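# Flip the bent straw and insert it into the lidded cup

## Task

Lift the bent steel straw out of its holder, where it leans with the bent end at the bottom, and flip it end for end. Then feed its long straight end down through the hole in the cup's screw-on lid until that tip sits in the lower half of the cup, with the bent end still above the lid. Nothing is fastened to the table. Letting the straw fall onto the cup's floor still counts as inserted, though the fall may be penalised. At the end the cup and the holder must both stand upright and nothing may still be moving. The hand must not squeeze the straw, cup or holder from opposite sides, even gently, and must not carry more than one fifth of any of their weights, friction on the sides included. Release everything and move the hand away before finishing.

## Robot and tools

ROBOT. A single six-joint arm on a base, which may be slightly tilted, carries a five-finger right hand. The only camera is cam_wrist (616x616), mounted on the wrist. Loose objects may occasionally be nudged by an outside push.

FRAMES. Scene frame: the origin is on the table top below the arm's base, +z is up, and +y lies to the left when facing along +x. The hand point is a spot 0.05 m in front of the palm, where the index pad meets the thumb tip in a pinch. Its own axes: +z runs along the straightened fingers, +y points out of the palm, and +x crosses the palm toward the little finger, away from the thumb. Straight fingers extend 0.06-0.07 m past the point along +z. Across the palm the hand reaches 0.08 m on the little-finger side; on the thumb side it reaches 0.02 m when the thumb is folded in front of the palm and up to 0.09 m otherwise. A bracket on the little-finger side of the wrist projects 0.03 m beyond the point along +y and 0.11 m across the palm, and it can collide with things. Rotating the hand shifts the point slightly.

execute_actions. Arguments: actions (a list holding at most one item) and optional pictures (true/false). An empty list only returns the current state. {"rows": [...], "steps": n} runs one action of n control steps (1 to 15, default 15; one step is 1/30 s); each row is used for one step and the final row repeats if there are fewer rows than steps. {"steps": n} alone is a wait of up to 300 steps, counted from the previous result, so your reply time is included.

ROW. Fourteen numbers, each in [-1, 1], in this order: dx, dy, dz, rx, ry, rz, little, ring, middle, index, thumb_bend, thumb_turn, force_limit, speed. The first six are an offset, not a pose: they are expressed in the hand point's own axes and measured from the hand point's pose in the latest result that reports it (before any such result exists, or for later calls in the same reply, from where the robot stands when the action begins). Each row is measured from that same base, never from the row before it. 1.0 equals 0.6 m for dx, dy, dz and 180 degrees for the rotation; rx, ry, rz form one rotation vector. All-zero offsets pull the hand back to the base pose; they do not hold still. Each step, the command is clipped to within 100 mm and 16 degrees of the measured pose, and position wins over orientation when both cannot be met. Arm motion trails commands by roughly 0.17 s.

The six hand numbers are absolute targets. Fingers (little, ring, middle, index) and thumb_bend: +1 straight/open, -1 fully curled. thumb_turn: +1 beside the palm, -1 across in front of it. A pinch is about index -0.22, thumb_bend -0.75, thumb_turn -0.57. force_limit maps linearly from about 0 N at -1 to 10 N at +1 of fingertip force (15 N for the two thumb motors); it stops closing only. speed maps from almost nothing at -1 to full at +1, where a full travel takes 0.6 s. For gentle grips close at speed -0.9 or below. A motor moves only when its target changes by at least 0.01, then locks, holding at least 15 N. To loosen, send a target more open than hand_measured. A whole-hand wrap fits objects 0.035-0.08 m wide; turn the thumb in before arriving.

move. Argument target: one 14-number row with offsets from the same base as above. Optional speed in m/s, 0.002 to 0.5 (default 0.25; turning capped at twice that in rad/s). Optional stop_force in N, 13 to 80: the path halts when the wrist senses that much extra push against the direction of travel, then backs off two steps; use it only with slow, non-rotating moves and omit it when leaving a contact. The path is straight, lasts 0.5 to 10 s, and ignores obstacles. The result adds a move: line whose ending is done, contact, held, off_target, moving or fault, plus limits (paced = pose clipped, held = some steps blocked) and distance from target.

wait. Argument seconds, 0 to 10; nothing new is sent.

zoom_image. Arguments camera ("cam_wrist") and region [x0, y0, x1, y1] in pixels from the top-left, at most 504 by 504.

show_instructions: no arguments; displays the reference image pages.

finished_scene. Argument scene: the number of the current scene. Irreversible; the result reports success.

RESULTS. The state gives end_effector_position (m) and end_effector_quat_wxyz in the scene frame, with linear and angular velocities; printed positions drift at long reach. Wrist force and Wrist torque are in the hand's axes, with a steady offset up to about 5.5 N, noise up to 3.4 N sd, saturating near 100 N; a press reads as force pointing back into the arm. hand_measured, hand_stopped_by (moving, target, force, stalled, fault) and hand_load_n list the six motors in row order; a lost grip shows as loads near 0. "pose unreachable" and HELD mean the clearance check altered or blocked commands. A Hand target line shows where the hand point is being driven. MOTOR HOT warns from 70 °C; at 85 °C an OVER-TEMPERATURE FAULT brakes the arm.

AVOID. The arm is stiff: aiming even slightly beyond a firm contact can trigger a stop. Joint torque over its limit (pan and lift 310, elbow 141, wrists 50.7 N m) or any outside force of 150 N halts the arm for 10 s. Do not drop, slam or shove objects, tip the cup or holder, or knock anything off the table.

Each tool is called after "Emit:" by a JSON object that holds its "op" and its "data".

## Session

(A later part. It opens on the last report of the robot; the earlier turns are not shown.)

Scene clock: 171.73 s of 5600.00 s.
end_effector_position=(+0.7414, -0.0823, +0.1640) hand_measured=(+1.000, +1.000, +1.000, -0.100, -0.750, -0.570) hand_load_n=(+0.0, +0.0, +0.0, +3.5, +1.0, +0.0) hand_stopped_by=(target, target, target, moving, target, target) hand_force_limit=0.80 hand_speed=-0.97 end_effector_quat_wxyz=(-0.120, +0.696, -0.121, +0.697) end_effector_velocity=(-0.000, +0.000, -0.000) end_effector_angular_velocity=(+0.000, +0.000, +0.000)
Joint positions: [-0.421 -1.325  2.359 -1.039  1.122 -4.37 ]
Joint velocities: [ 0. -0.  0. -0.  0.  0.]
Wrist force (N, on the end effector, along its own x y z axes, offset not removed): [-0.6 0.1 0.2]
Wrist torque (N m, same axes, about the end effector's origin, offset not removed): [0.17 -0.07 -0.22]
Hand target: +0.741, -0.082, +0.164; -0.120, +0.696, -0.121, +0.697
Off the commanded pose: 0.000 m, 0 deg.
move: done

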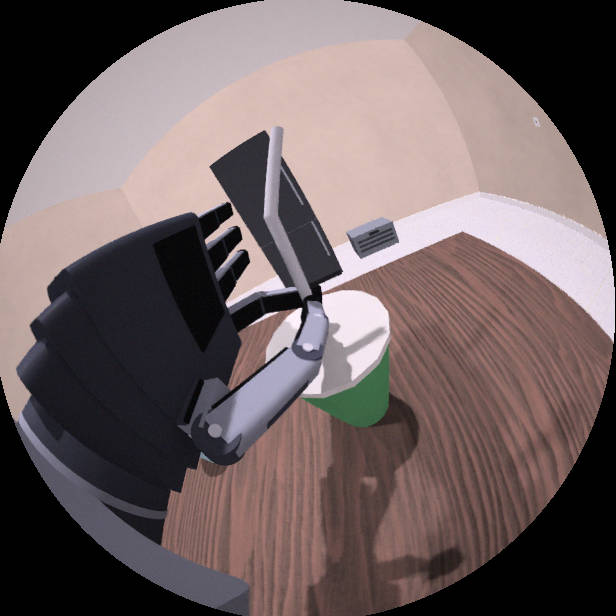

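Open very slowly so it slides under friction.

Emit:
{"op": "move", "data": {"target": [0,0,0,0,0,0,1,1,1,-0.08,-0.75,-0.57,0.8,-0.997]}}

Emit:
{"op": "execute_actions", "data": {"actions": [{"steps":110}]}}

Emit:
{"op": "move", "data": {"target": [0,0,0,0,0,0,1,1,1,1,-0.75,-0.57,0.8,-0.5]}}

Emit:
{"op": "move", "data": {"target": [-0.02,-0.07,-0.2,0,0,0,1,1,1,1,-0.75,-0.57,0.8,-0.5], "speed": 0.08}}

Scene clock: 180.57 s of 5600.00 s.
end_effector_position=(+0.7414, -0.0823, +0.1640) hand_measured=(+1.000, +1.000, +1.000, -0.096, -0.750, -0.570) hand_load_n=(+0.0, +0.0, +0.0, +2.0, +0.5, +0.0) hand_stopped_by=(target, target, target, moving, target, target) hand_force_limit=0.80 hand_speed=-1.00 end_effector_quat_wxyz=(-0.120, +0.696, -0.121, +0.697) end_effector_velocity=(+0.001, -0.000, +0.000) end_effector_angular_velocity=(-0.000, -0.001, +0.000)
Joint positions: [-0.421 -1.325  2.359 -1.039  1.122 -4.37 ]
Joint velocities: [ 0.     0.001 -0.001 -0.     0.     0.   ]
Wrist force (N, on the end effector, along its own x y z axes, offset not removed): [-3.0 -0.8 -1.1]
Wrist torque (N m, same axes, about the end effector's origin, offset not removed): [0.13 0.36 -0.34]
Hand target: +0.741, -0.082, +0.164; -0.120, +0.696, -0.121, +0.697
Off the commanded pose: 0.000 m, 0 deg.
After step 90, 5.13 s passed at rest.
move: done

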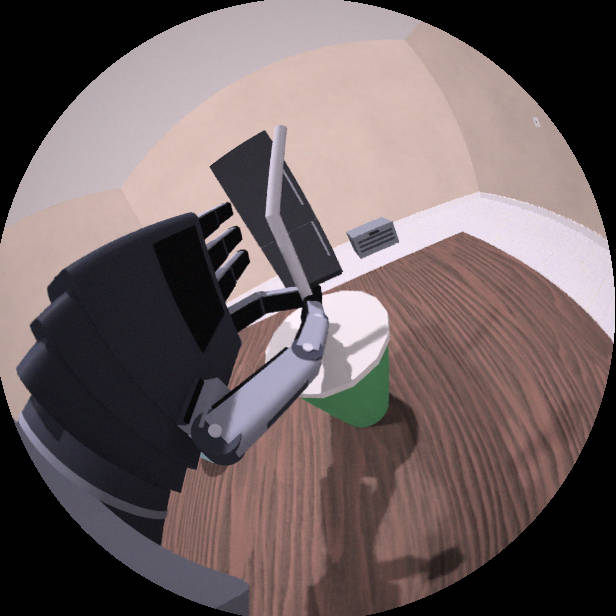

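Scene clock: 184.23 s of 5600.00 s.
end_effector_position=(+0.7414, -0.0823, +0.1640) hand_measured=(+1.000, +1.000, +1.000, -0.080, -0.750, -0.570) hand_load_n=(+0.0, +0.0, +0.0, +0.5, +0.5, +0.5) hand_stopped_by=(target, target, target, target, target, target) hand_force_limit=0.80 hand_speed=-1.00 end_effector_quat_wxyz=(-0.120, +0.696, -0.121, +0.697) end_effector_velocity=(+0.000, -0.000, -0.000) end_effector_angular_velocity=(+0.000, +0.000, +0.000)
Joint positions: [-0.421 -1.325  2.359 -1.039  1.122 -4.37 ]
Joint velocities: [ 0.     0.001 -0.001  0.     0.    -0.   ]
Wrist force (N, on the end effector, along its own x y z axes, offset not removed): [0.6 0.6 -0.8]
Wrist torque (N m, same axes, about the end effector's origin, offset not removed): [0.32 -0.09 -0.08]
Hand target: +0.741, -0.082, +0.164; -0.120, +0.696, -0.121, +0.697
Off the commanded pose: 0.000 m, 0 deg.
Steps of this call (steps 1 to 110: nothing new was sent). Readings (end_effector_position | what the end effector reports):
1: (+0.7414, -0.0823, +0.1640) | hand_measured=(+1.000, +1.000, +1.000, -0.096, -0.750, -0.570) hand_load_n=(+0.0, +0.0, +0.0, +2.0, +0.5, +0.0) hand_stopped_by=(target, target, target, moving, target, target) hand_force_limit=0.80 hand_speed=-1.00
2: (+0.7414, -0.0823, +0.1640) | hand_measured=(+1.000, +1.000, +1.000, -0.094, -0.750, -0.570) hand_load_n=(+0.0, +0.0, +0.0, +2.0, +0.5, +0.0) hand_stopped_by=(target, target, target, moving, target, target) hand_force_limit=0.80 hand_speed=-1.00
4: (+0.7414, -0.0823, +0.1640) | hand_measured=(+1.000, +1.000, +1.000, -0.094, -0.750, -0.570) hand_load_n=(+0.0, +0.0, +0.0, +2.0, +0.5, +0.0) hand_stopped_by=(target, target, target, moving, target, target) hand_force_limit=0.80 hand_speed=-1.00
8: (+0.7414, -0.0823, +0.1640) | hand_measured=(+1.000, +1.000, +1.000, -0.094, -0.750, -0.570) hand_load_n=(+0.0, +0.0, +0.0, +1.5, +0.5, +0.5) hand_stopped_by=(target, target, target, moving, target, target) hand_force_limit=0.80 hand_speed=-1.00
110: the state above

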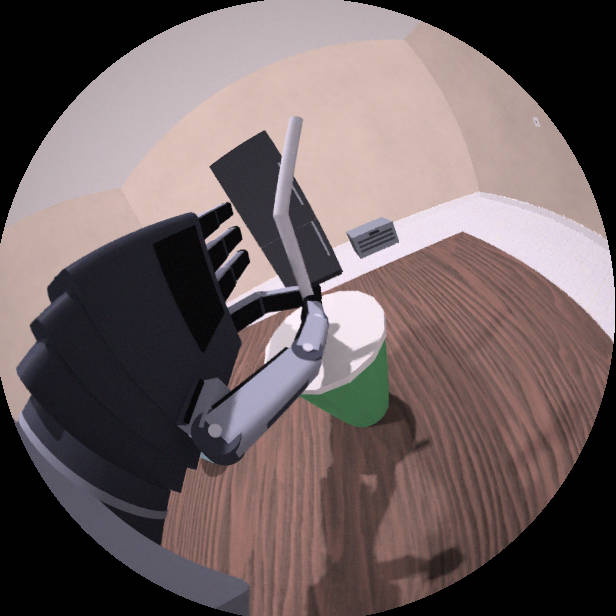

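Scene clock: 185.80 s of 5600.00 s.
end_effector_position=(+0.7414, -0.0823, +0.1640) hand_measured=(+1.000, +1.000, +1.000, +1.000, -0.750, -0.570) hand_load_n=(+0.0, +0.0, +0.0, +0.0, +0.0, +0.0) hand_stopped_by=(target, target, target, target, target, target) hand_force_limit=0.80 hand_speed=-0.50 end_effector_quat_wxyz=(-0.120, +0.696, -0.121, +0.697) end_effector_velocity=(-0.001, -0.000, -0.000) end_effector_angular_velocity=(+0.000, +0.001, -0.001)
Joint positions: [-0.421 -1.325  2.359 -1.039  1.122 -4.37 ]
Joint velocities: [-0.001 -0.     0.001 -0.     0.    -0.   ]
Wrist force (N, on the end effector, along its own x y z axes, offset not removed): [-1.7 -0.2 -0.3]
Wrist torque (N m, same axes, about the end effector's origin, offset not removed): [0.19 0.11 -0.19]
Hand target: +0.741, -0.082, +0.164; -0.120, +0.696, -0.121, +0.697
Off the commanded pose: 0.000 m, 0 deg.
move: done

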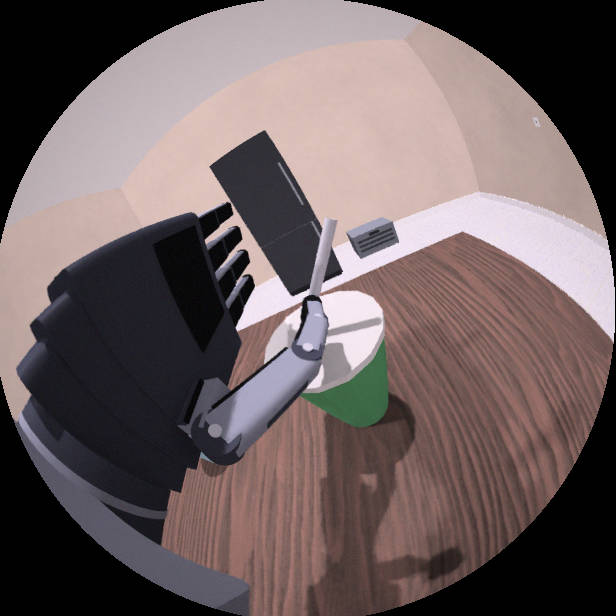

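Scene clock: 187.80 s of 5600.00 s.
end_effector_position=(+0.6216, -0.0387, +0.1667) hand_measured=(+1.000, +1.000, +1.000, +1.000, -0.750, -0.570) hand_load_n=(+0.0, +0.0, +0.0, +0.0, +0.0, +0.0) hand_stopped_by=(target, target, target, target, target, target) hand_force_limit=0.80 hand_speed=-0.50 end_effector_quat_wxyz=(-0.120, +0.696, -0.121, +0.697) end_effector_velocity=(-0.002, +0.001, +0.001) end_effector_angular_velocity=(-0.001, -0.001, +0.000)
Joint positions: [-0.462 -1.503  2.59  -1.092  1.081 -4.369]
Joint velocities: [-0.001 -0.006  0.004 -0.    -0.002  0.   ]
Wrist force (N, on the end effector, along its own x y z axes, offset not removed): [-2.5 -0.6 0.5]
Wrist torque (N m, same axes, about the end effector's origin, offset not removed): [-0.01 0.23 -0.33]
Hand target: +0.621, -0.039, +0.167; -0.120, +0.696, -0.121, +0.697
Off the commanded pose: 0.000 m, 0 deg.
move: done

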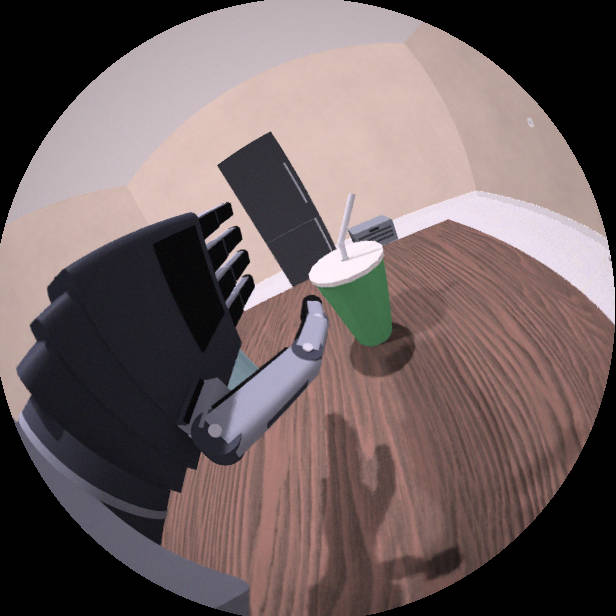

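Emit:
{"op": "finished_scene", "data": {"scene": 2}}

The scene is finished: the task was done.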